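# Stack two cartons on the taped raised block

## Task

Set the large carton on the raised block so it stays inside the blue tape outline, then set the small carton on the large one without any part overhanging its top. Both must rest there on their own, without the robot holding them; at the end, release them and move the tool away.

## Robot and tools

Robot: one six-joint arm (a Doosan M1013) ending in a vacuum suction cup. There is only one arm, so every target is a single row. The tracked point is the cup point (end_effector_position): the centre of the cup's rim, which is 36 mm across. The cup opens along the cup point's own +z axis. Starting about 4 cm behind the rim, the tool body and wrist camera stick out up to about 9 cm sideways, so leave room for them near the block and the cartons.

Frame: all positions and orientations use the scene frame. Its origin lies on the table top directly beneath the arm's base, +z is up, and +y is to your left when facing along +x. Positions are in metres; orientations are quaternions written w first (qw, qx, qy, qz). The base may sit slightly tilted, and the reported cup position gets less accurate at long reach.

A row is 8 numbers: x, y, z, qw, qx, qy, qz, suction. The first seven form an absolute pose for the cup point in the scene frame, not an offset. The schema accepts 8 to 14 numbers, but 8 is what you need. Suction lies in [-1, 1]: anything above 0.01 switches the vacuum on, and 0.01 or less switches it off. It keeps that state until changed. Give the full quaternion in every row; copying the last reported one can carry drift.

execute_actions(actions): a list of up to 15 actions. Each action is a list of up to 15 rows, and each row lasts one control step of 1/30 s. If an action has fewer than 15 rows, its last row repeats to fill the 15, so one action is 0.5 s. An empty list moves nothing and only returns state and images. Each step, the commanded pose is clipped to at most 70 mm and 16 degrees away from the measured pose, so far targets take several actions. A target more than 0.6 m from the cup point along any of the cup point's axes gets that action refused. If the call is malformed, or its first action fails that check against the last reported state, nothing moves at all.

move(target, speed, blocking): target is one row as above, an absolute pose plus suction. The suction value is applied as the move starts. The cup point follows a straight path there. speed is in m/s, from 0.002 to 0.5 (default 0.25), and turning is capped at twice that in rad/s. The path lasts 0.5 to 10 s and is cut off at 10 s. It does not avoid obstacles, and the real motion can lag, stray or overshoot the speed. The result adds a move: line giving the ending (done, off_target, moving, held, fault), any limits (paced means the pose was clipped; held means a check stopped some steps, after which motion may jump fast) and the distance left to target. With blocking=false you get control back after 0.5 s. Until a result shows the move ended, other moves and execute_actions are refused, so call wait or stop first.

wait(seconds): 0 to 10; the arm keeps its last command and returns early if a running move ends. stop(): brakes a running move; it needs some distance to brake. zoom_image(camera, region): camera is one of cam_head_left, cam_head_right, cam_high, cam_low, cam_wrist; region is [x0, y0, x1, y1] in pixels, top-left origin, no larger than 504 by 504. read_manual(section): only "licences". finished_scene(scene): pass the current scene's number; it ends the scene for good and reports success.

Reading results: the state line shows cup pose and linear/angular velocities. suction_measured stays near 0 without a seal, reaches about 0.83 or more on an airtight face, and is lower when air leaks. part_present turns 1 at 0.50 and back to 0 below 0.45. Hand target is the pose the controller is heading for. A pose unreachable line means the clearance check altered or blocked the command. Flange force is the estimated outside force, noisy, including held weight. MOTOR HOT warns of overheating; overheating and faults both stop the arm. Camera calibration (intrinsics and world-to-camera transforms) is supplied and may be off by a few degrees and millimetres.

Suggested order: inspect the images, hover above the centre of the large carton's flat top with the cup pointing down, switch suction on, and lower gently until the rim seals fully (not over edges, seams or holes). Check suction_measured, lift, carry above the block, and lower until the carton sits inside the blue outline. Switch suction off and raise the cup over 15 mm, since it can stay in contact until then. Repeat with the small carton, centring it on the large one. Finally move clear and end the scene.

Cautions: the arm is stiff. Going even slightly past a contact, or touching fast, can hit the force limit of 144 N or a joint load limit (waist and shoulder 295, elbow 139, wrist joints 39.1 N m). That stops the arm for 10 s and drops the rest of the call. Held items sit up to about 12 mm nearer the tool because the cup compresses, and vacuum alone can lift a resting item. If the cup seals to the table, switch suction off to free it. Never drop, slam or knock anything off the table. Loose objects may occasionally get nudged, so check the stack before finishing.

Each tool is called as name([rows], argument=value, ...), one row to a line, values as JSON.

## Session

execute_actions(actions=[])

Scene clock: 0.00 s.
end_effector_position=(+0.6485, -0.0344, +0.3934) suction_measured=0.01 part_present=0 end_effector_quat_wxyz=(+0.000, +0.026, +1.000, +0.001) end_effector_velocity=(-0.000, +0.000, +0.000) end_effector_angular_velocity=(-0.000, -0.002, +0.001)
Joint positions: [-0.053  0.166  1.622  0.     1.354 -0.052]
Joint velocities: [ 0.    -0.001  0.001  0.    -0.002 -0.001]
Flange force (N, the push that the arm receives, along the end effector's own x y z axes): no reading
Hand target: +0.649, -0.034, +0.393; +0.000, +0.026, +1.000, +0.001

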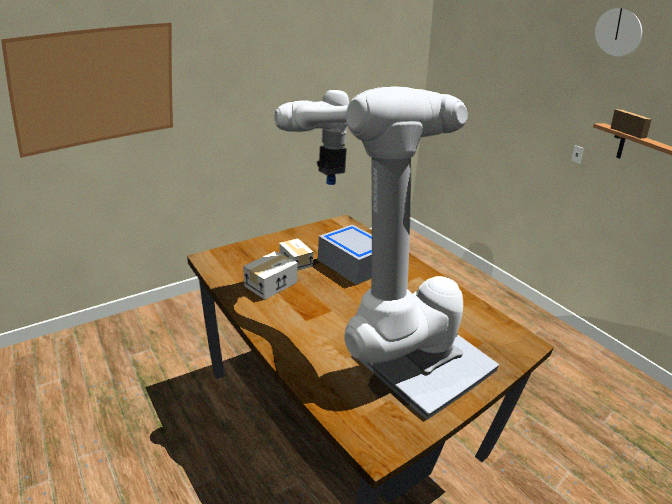

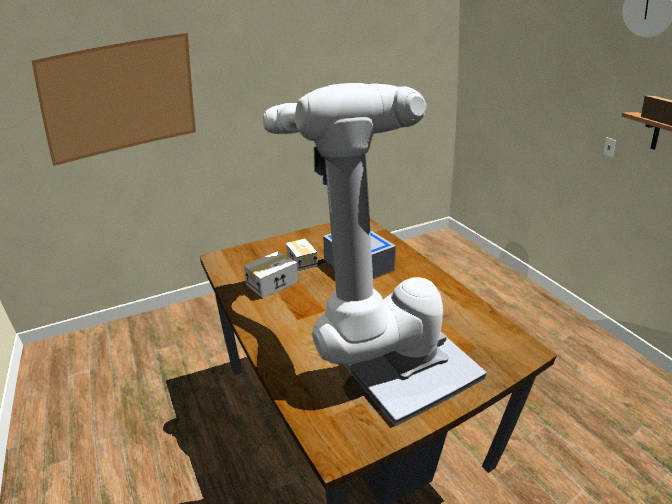

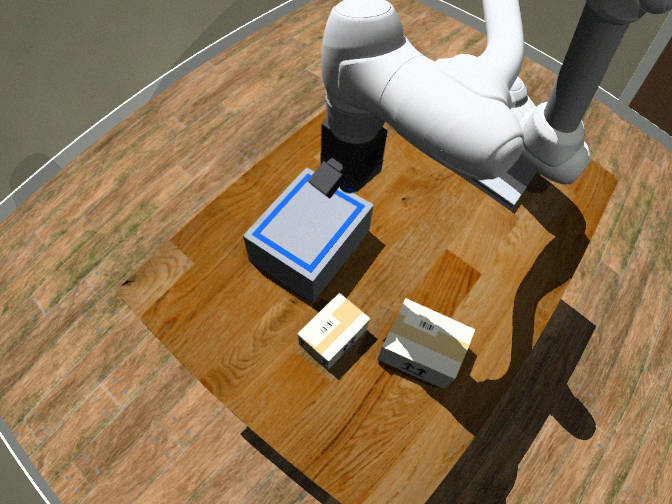

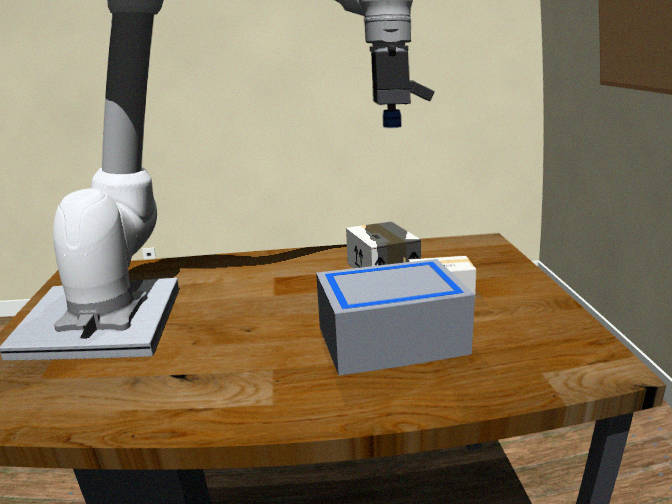

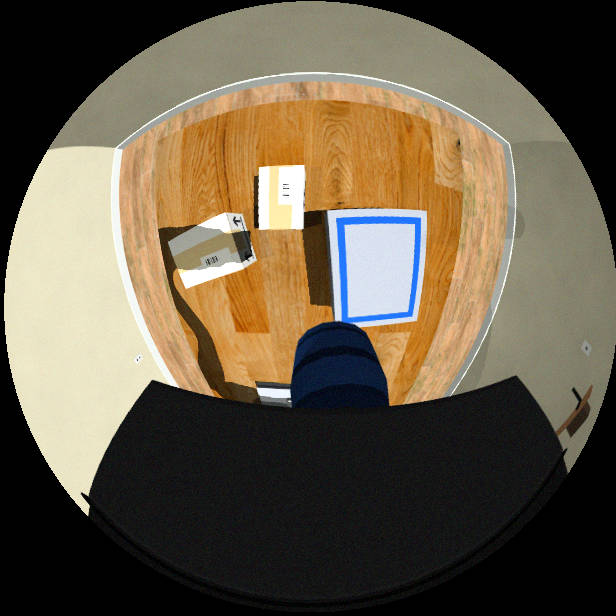

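zoom_image(camera="cam_high", region=[220, 150, 500, 410])

zoom_image(camera="cam_low", region=[290, 200, 510, 390])

zoom_image(camera="cam_head_left", region=[220, 210, 400, 320])

zoom_image(camera="cam_wrist", region=[150, 140, 450, 350])

Region (220, 150, 500, 410) of cam_high's 672x504 image, scaled by 1.800, with more detail than that image has; it fills the top 468 rows of this view, and the rest is white.

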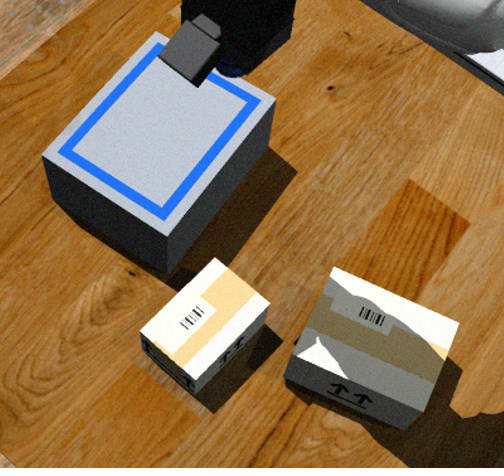

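Region (290, 200, 510, 390) of cam_low's 672x504 image, scaled by 2.291, with more detail than that image has; it fills the top 435 rows of this view, and the rest is white.

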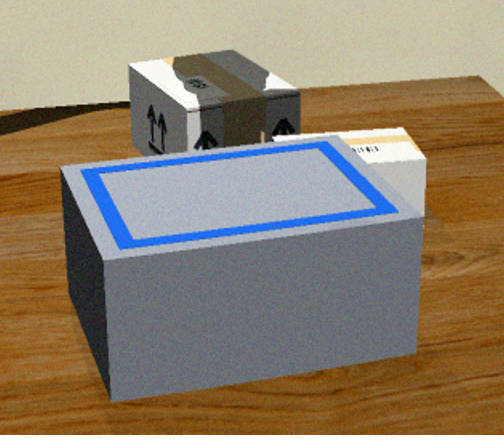

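Region (220, 210, 400, 320) of cam_head_left's 672x504 image, scaled by 2.800, with more detail than that image has.

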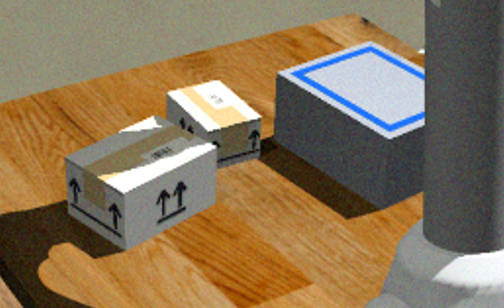

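Region (150, 140, 450, 350) of cam_wrist's 616x616 image, scaled by 1.680, with more detail than that image has; it fills the top 353 rows of this view, and the rest is white.

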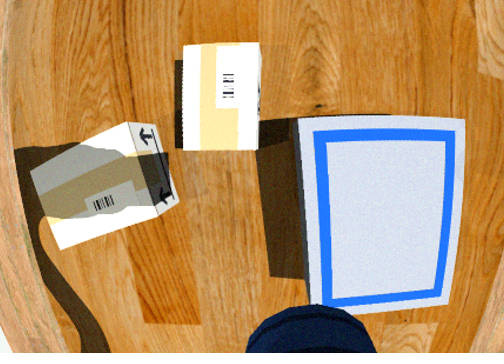

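zoom_image(camera="cam_high", region=[360, 280, 500, 400])

zoom_image(camera="cam_high", region=[280, 280, 400, 390])

zoom_image(camera="cam_high", region=[230, 160, 400, 310])

Region (360, 280, 500, 400) of cam_high's 672x504 image, scaled by 3.600, with more detail than that image has; it fills the top 432 rows of this view, and the rest is white.

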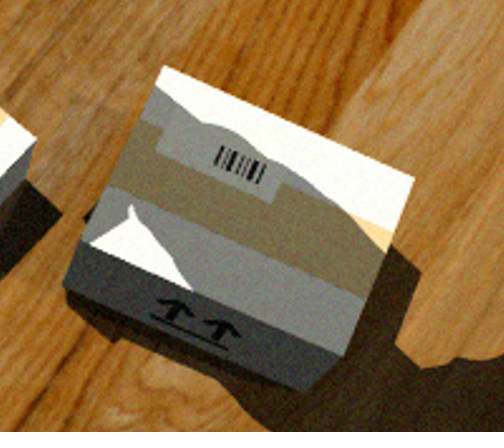

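Region (280, 280, 400, 390) of cam_high's 672x504 image, scaled by 4.200, with more detail than that image has; it fills the top 462 rows of this view, and the rest is white.

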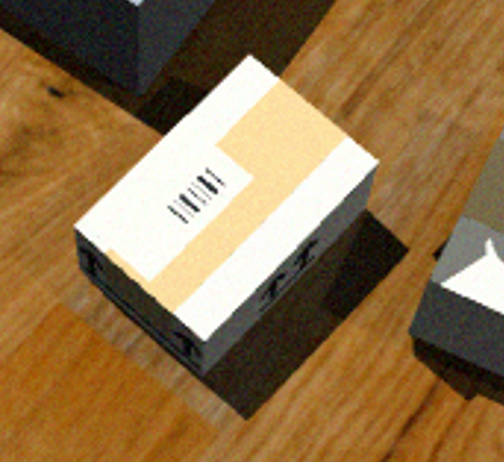

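Region (230, 160, 400, 310) of cam_high's 672x504 image, scaled by 2.965, with more detail than that image has; it fills the top 445 rows of this view, and the rest is white.

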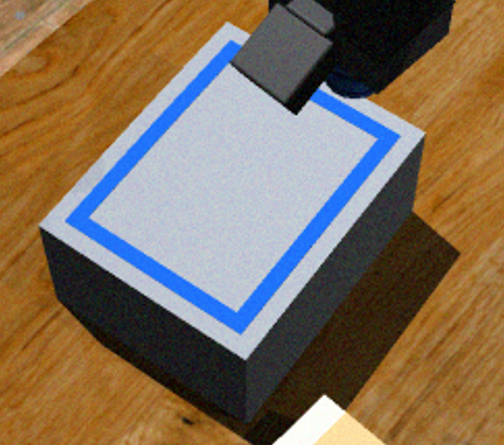

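zoom_image(camera="cam_high", region=[290, 110, 410, 210])

zoom_image(camera="cam_low", region=[340, 20, 460, 140])

Region (290, 110, 410, 210) of cam_high's 672x504 image, scaled by 4.200, with more detail than that image has.

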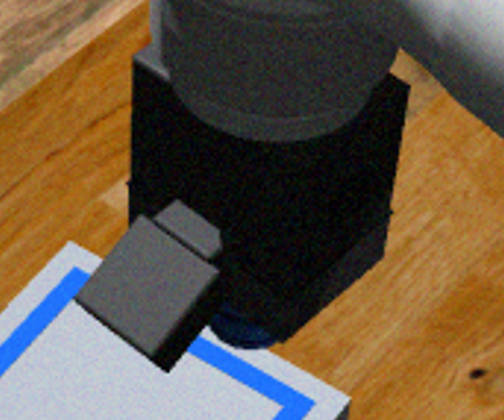

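Region (340, 20, 460, 140) of cam_low's 672x504 image, scaled by 4.200, with more detail than that image has.

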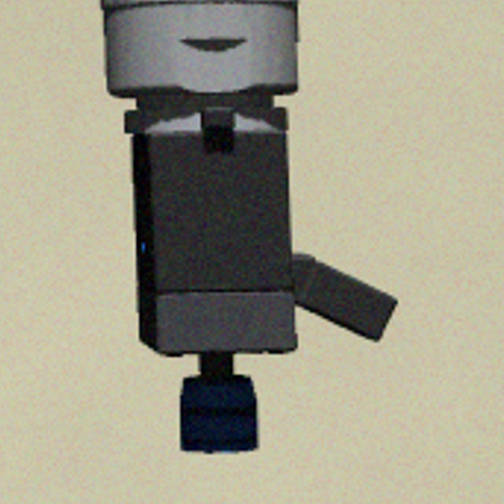

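zoom_image(camera="cam_wrist", region=[300, 190, 450, 340])

zoom_image(camera="cam_wrist", region=[160, 150, 320, 300])

Region (300, 190, 450, 340) of cam_wrist's 616x616 image, scaled by 3.360, with more detail than that image has.

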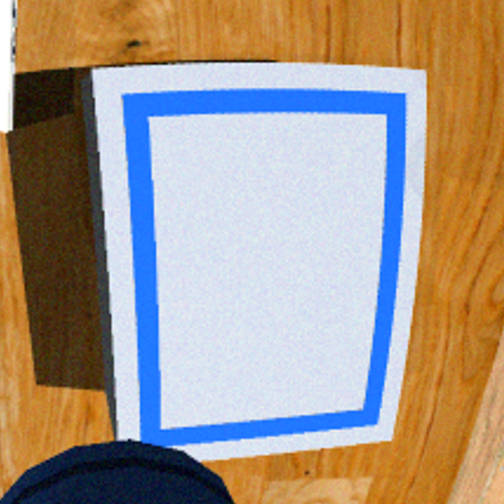

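Region (160, 150, 320, 300) of cam_wrist's 616x616 image, scaled by 3.150, with more detail than that image has; it fills the top 472 rows of this view, and the rest is white.

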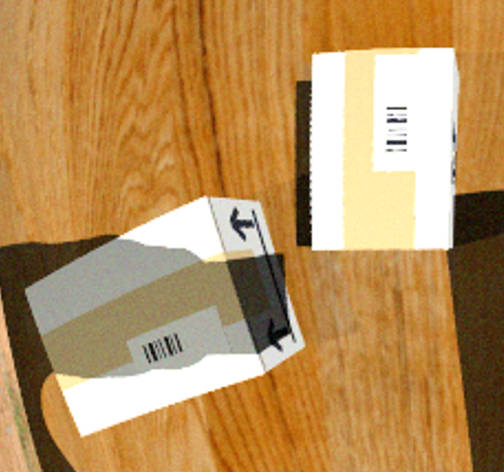

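move(target=[0.672, 0.214, 0.19, 0, 0.6239, 0.7815, 0, 0], speed=0.35)

Scene clock: 122.23 s.
end_effector_position=(+0.6720, +0.2137, +0.1902) suction_measured=0.01 part_present=0 end_effector_quat_wxyz=(-0.000, +0.624, +0.781, +0.000) end_effector_velocity=(-0.000, -0.000, +0.000) end_effector_angular_velocity=(-0.000, -0.001, -0.001)
Joint positions: [ 0.312  0.374  1.741 -0.002  1.027  1.609]
Joint velocities: [ 0.    -0.001  0.    -0.001 -0.     0.002]
Flange force (N, the push that the arm receives, along the end effector's own x y z axes): [-0.1 -5.1 -2.4]
Hand target: +0.672, +0.214, +0.190; -0.000, +0.624, +0.781, +0.000
Off the commanded pose: 0.000 m, 0 deg.
move: done
camera_calibration (this result's frames):
cam_wrist: T_world_to_cam=[[-0.967569, -0.251667, -0.0217557, 0.714793], [-0.235795, 0.868928, 0.435162, -0.0847353], [-0.0906117, 0.426179, -0.900089, 0.222705], [0, 0, 0, 1]] pos_world=[0.691811, 0.158607, 0.252879]

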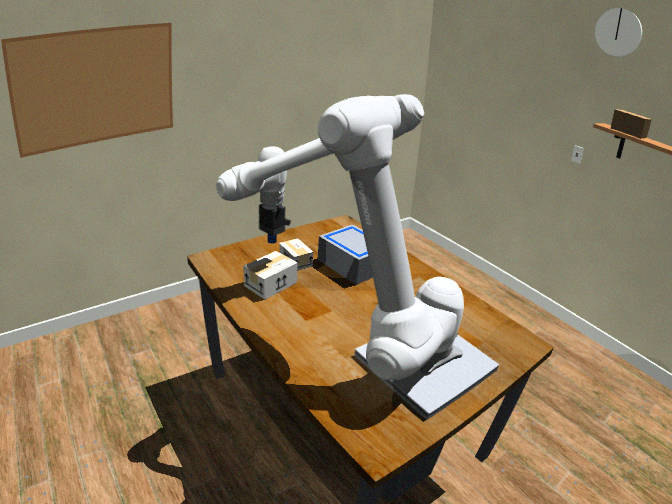

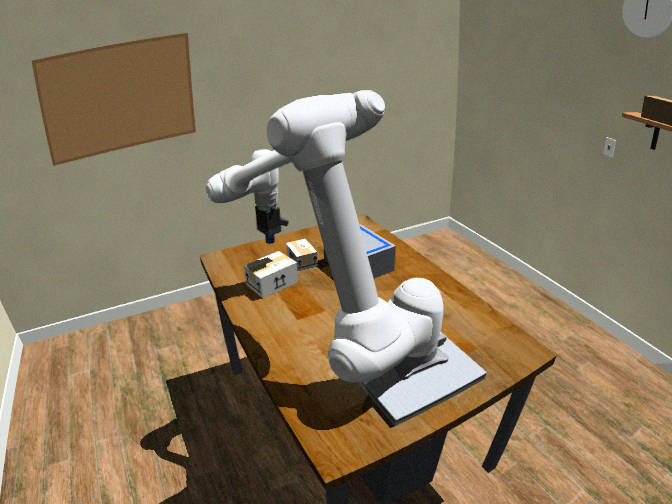

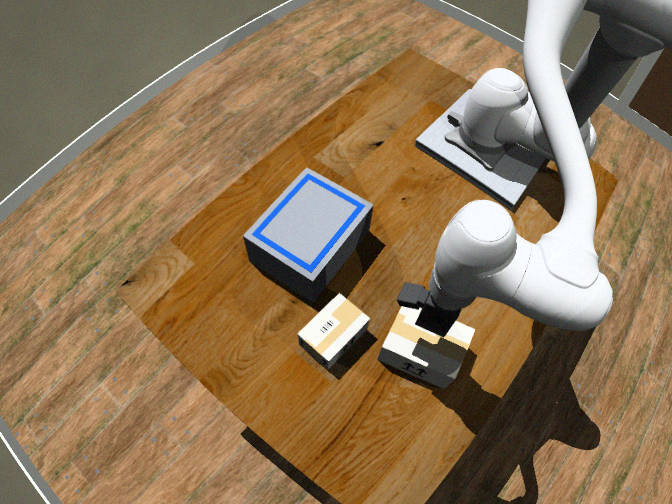

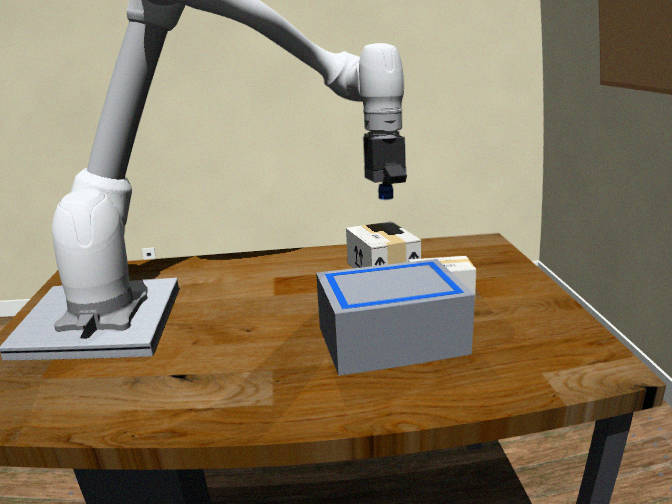

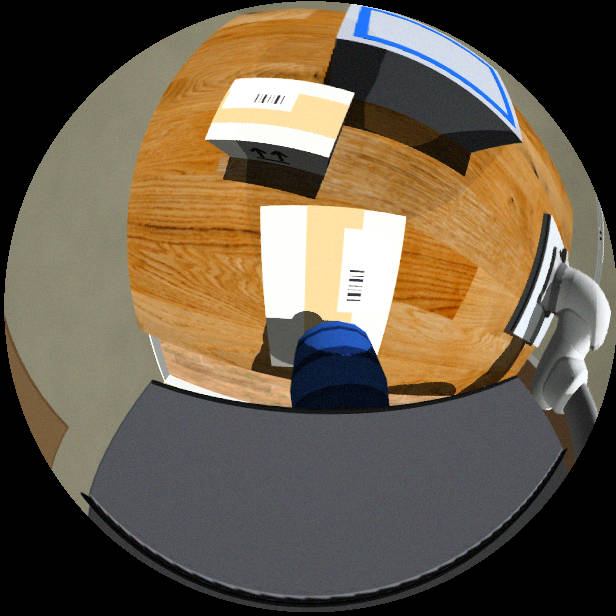

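zoom_image(camera="cam_wrist", region=[230, 180, 440, 390])

Region (230, 180, 440, 390) of cam_wrist's 616x616 image, scaled by 2.400, with more detail than that image has.

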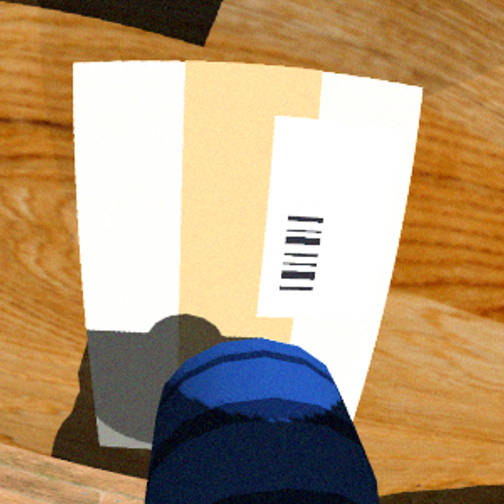

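move(target=[0.665, 0.223, 0.122, 0, 0.6239, 0.7815, 0, 0], speed=0.15)

Scene clock: 175.50 s.
end_effector_position=(+0.6650, +0.2230, +0.1221) suction_measured=0.01 part_present=0 end_effector_quat_wxyz=(+0.000, +0.624, +0.782, +0.000) end_effector_velocity=(-0.000, +0.000, -0.000) end_effector_angular_velocity=(-0.001, -0.000, +0.001)
Joint positions: [ 0.327  0.433  1.8   -0.003  0.909  1.625]
Joint velocities: [ 0.    -0.     0.    -0.001 -0.    -0.   ]
Flange force (N, the push that the arm receives, along the end effector's own x y z axes): [-2.5 -5.8 -2.6]
Hand target: +0.665, +0.223, +0.122; +0.000, +0.624, +0.781, -0.000
Off the commanded pose: 0.000 m, 0 deg.
move: done
camera_calibration (this result's frames):
cam_wrist: T_world_to_cam=[[-0.967559, -0.251702, -0.0217939, 0.708845], [-0.235852, 0.86896, 0.435065, -0.0647392], [-0.0905685, 0.426092, -0.900135, 0.156837], [0, 0, 0, 1]] pos_world=[0.684785, 0.167846, 0.184789]

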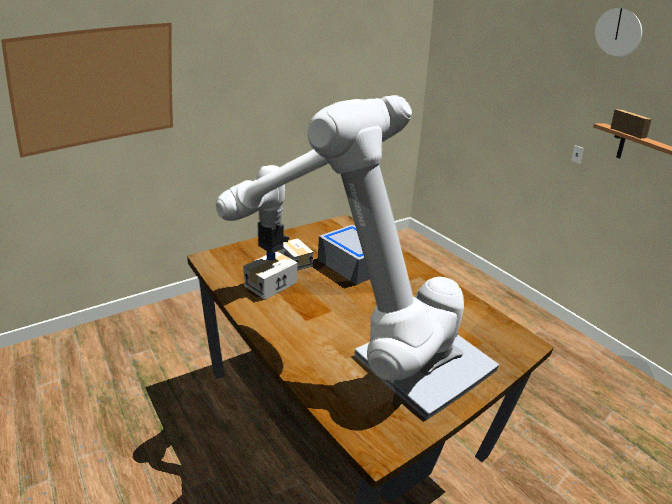

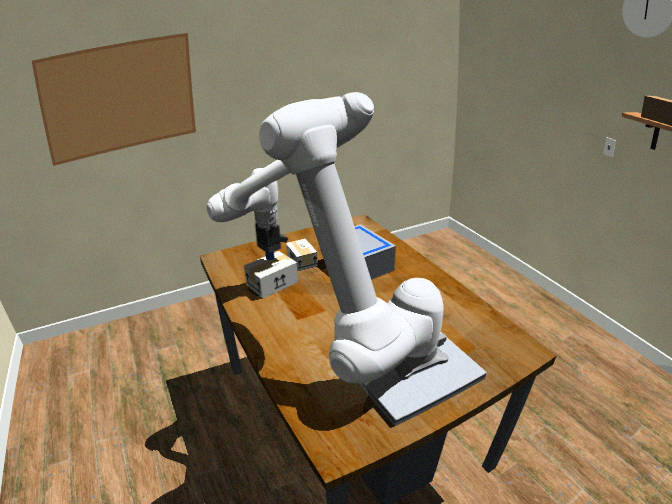

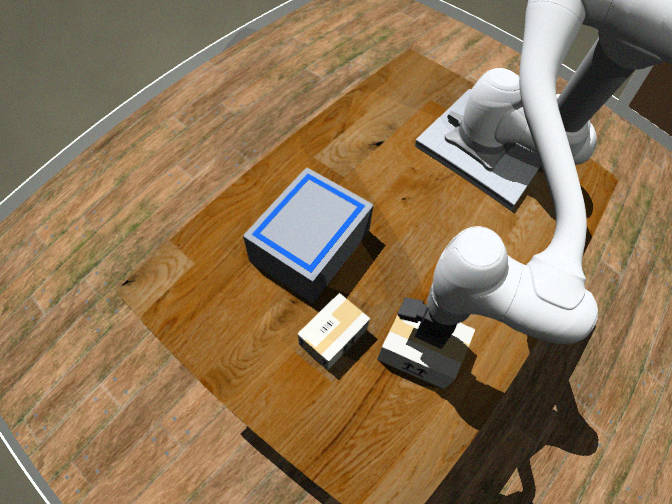

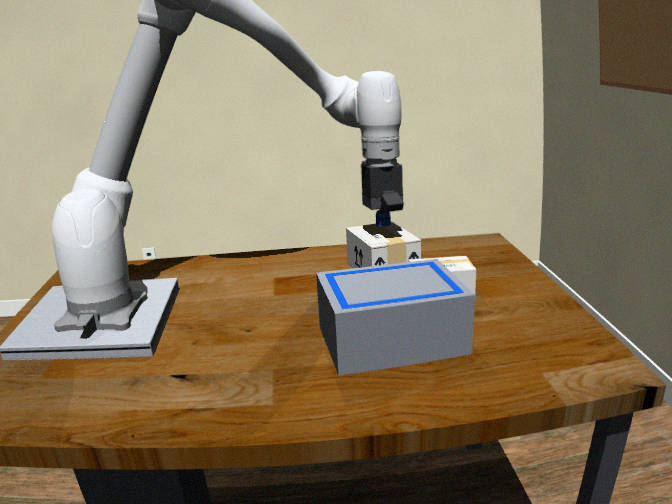

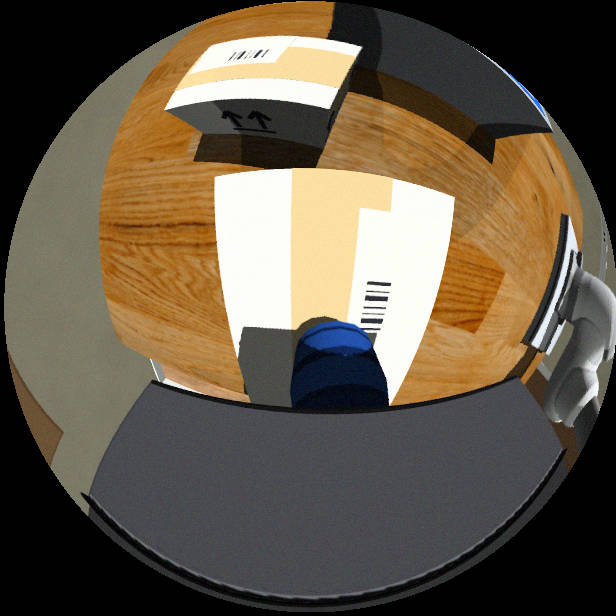

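zoom_image(camera="cam_wrist", region=[200, 150, 480, 420])

zoom_image(camera="cam_head_left", region=[230, 220, 330, 310])

zoom_image(camera="cam_low", region=[330, 180, 440, 280])

Region (200, 150, 480, 420) of cam_wrist's 616x616 image, scaled by 1.800, with more detail than that image has; it fills the top 486 rows of this view, and the rest is white.

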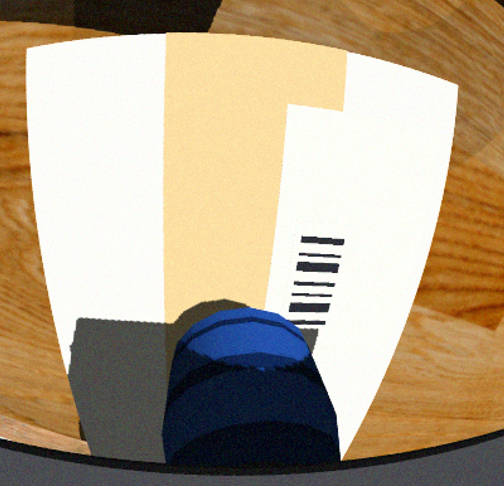

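Region (230, 220, 330, 310) of cam_head_left's 672x504 image, scaled by 5.040, with more detail than that image has; it fills the top 454 rows of this view, and the rest is white.

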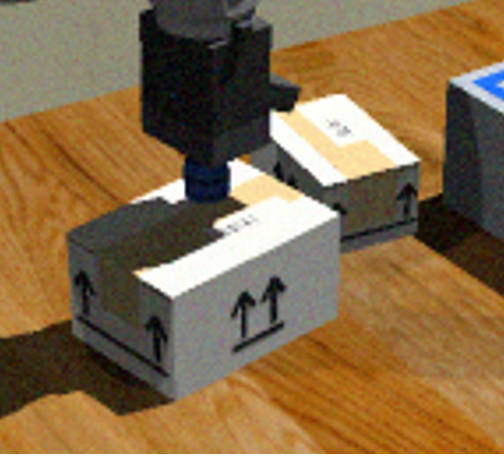

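Region (330, 180, 440, 280) of cam_low's 672x504 image, scaled by 4.582, with more detail than that image has; it fills the top 458 rows of this view, and the rest is white.

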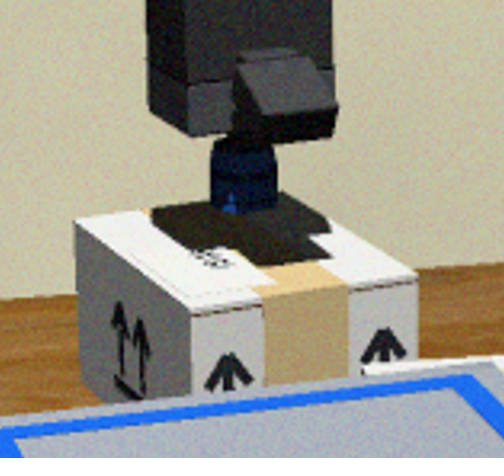

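move(target=[0.665, 0.223, 0.099, 0, 0.6239, 0.7815, 0, 1], speed=0.04)

Scene clock: 198.27 s.
end_effector_position=(+0.6650, +0.2231, +0.0990) suction_measured=0.01 part_present=0 end_effector_quat_wxyz=(-0.000, +0.624, +0.781, +0.000) end_effector_velocity=(+0.000, -0.000, +0.000) end_effector_angular_velocity=(-0.002, -0.001, +0.003)
Joint positions: [ 0.327  0.457  1.814 -0.003  0.871  1.625]
Joint velocities: [ 0.    -0.    -0.    -0.003  0.    -0.001]
Flange force (N, the push that the arm receives, along the end effector's own x y z axes): [0.7 -6.4 -2.3]
Hand target: +0.665, +0.223, +0.099; +0.000, +0.624, +0.782, -0.000
Off the commanded pose: 0.000 m, 0 deg.
move: done
camera_calibration (this result's frames):
cam_wrist: T_world_to_cam=[[-0.967566, -0.251682, -0.0217526, 0.708328], [-0.235806, 0.868921, 0.435168, -0.0548191], [-0.0906226, 0.426183, -0.900086, 0.136056], [0, 0, 0, 1]] pos_world=[0.684757, 0.167922, 0.161725]

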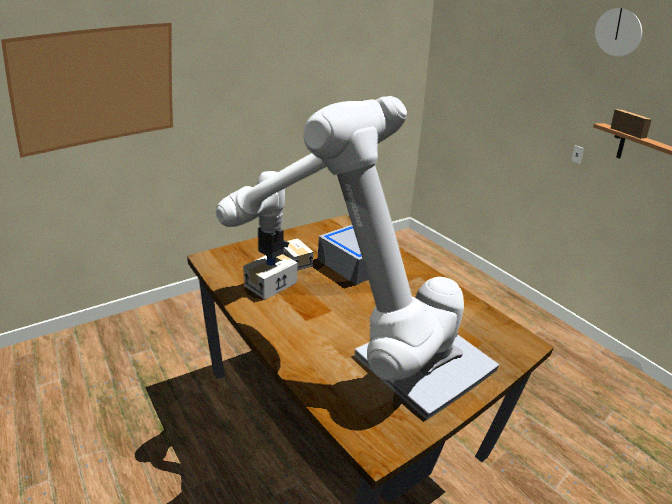

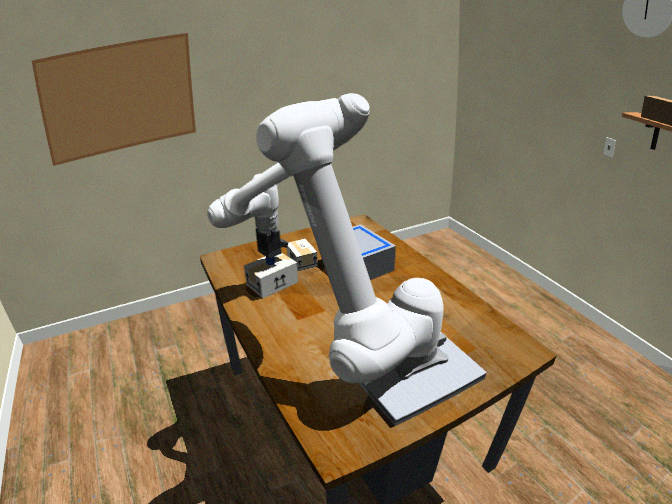

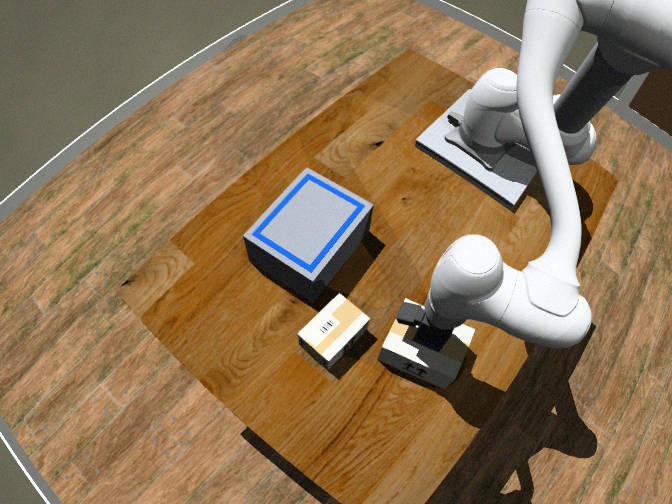

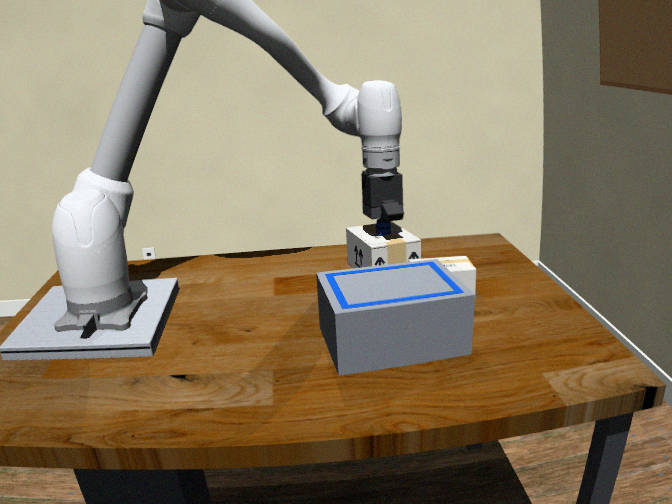

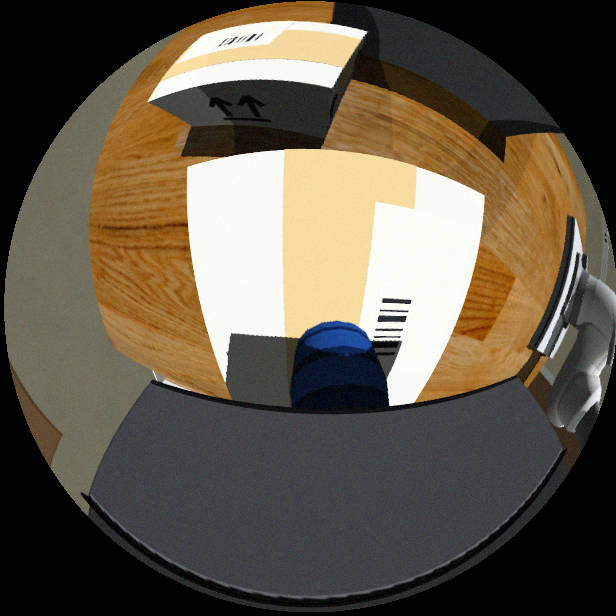

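move(target=[0.665, 0.223, 0.092, 0, 0.6239, 0.7815, 0, 1], speed=0.02)

Scene clock: 200.77 s.
end_effector_position=(+0.6650, +0.2230, +0.0920) suction_measured=0.96 part_present=1 end_effector_quat_wxyz=(+0.000, +0.624, +0.782, -0.000) end_effector_velocity=(+0.000, +0.001, +0.000) end_effector_angular_velocity=(+0.001, -0.003, -0.000)
Joint positions: [ 0.327  0.464  1.818 -0.003  0.86   1.625]
Joint velocities: [ 0.    -0.001  0.     0.001 -0.003  0.   ]
Flange force (N, the push that the arm receives, along the end effector's own x y z axes): [-3.1 -7.9 3.7]
Hand target: +0.665, +0.223, +0.092; +0.000, +0.624, +0.782, -0.000
Off the commanded pose: 0.000 m, 0 deg.
move: done
camera_calibration (this result's frames):
cam_wrist: T_world_to_cam=[[-0.967548, -0.25175, -0.0217372, 0.708176], [-0.235875, 0.868971, 0.435032, -0.0516335], [-0.0906304, 0.426042, -0.900152, 0.129812], [0, 0, 0, 1]] pos_world=[0.68478, 0.167846, 0.154707]

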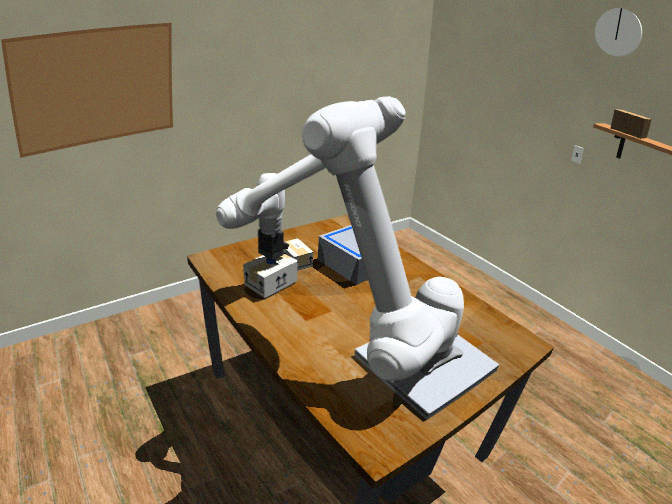

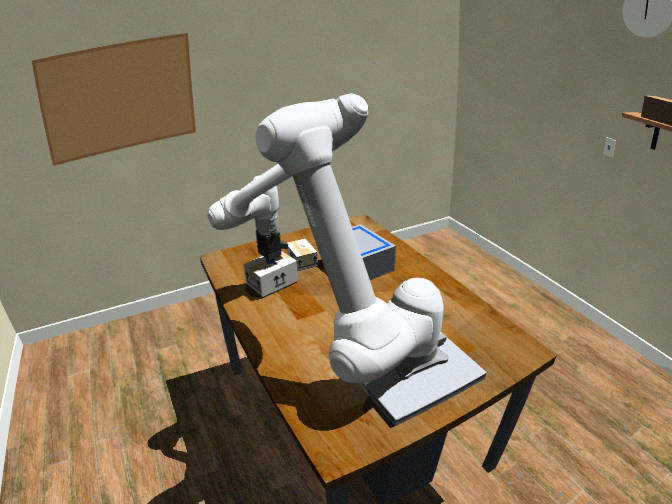

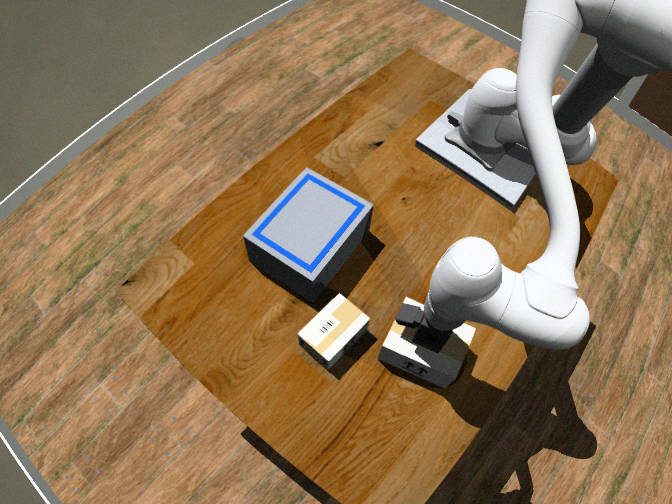

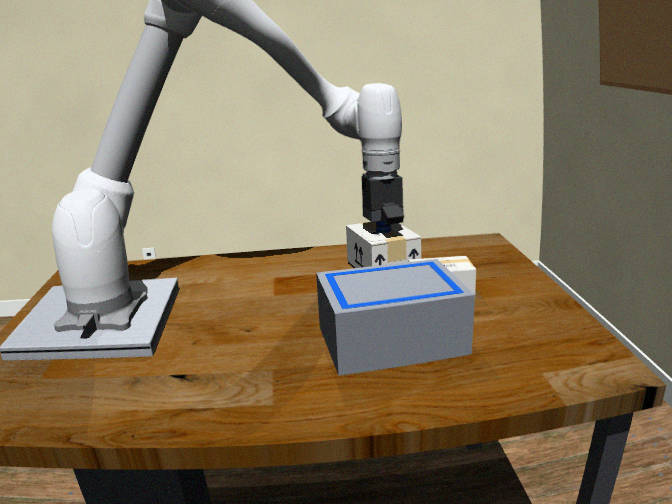

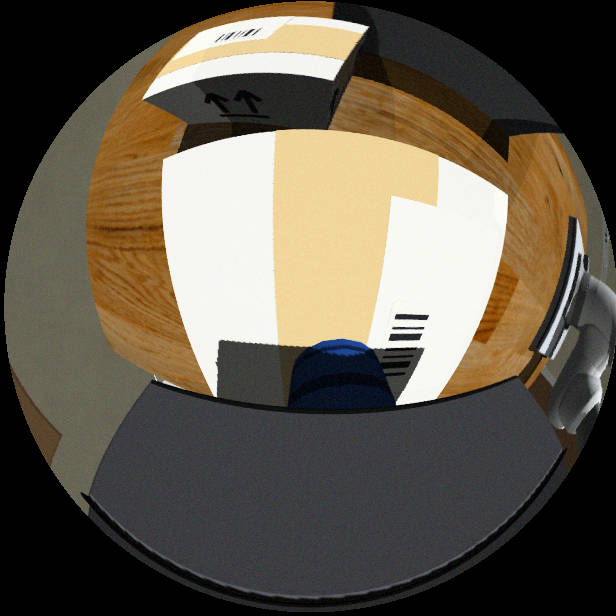

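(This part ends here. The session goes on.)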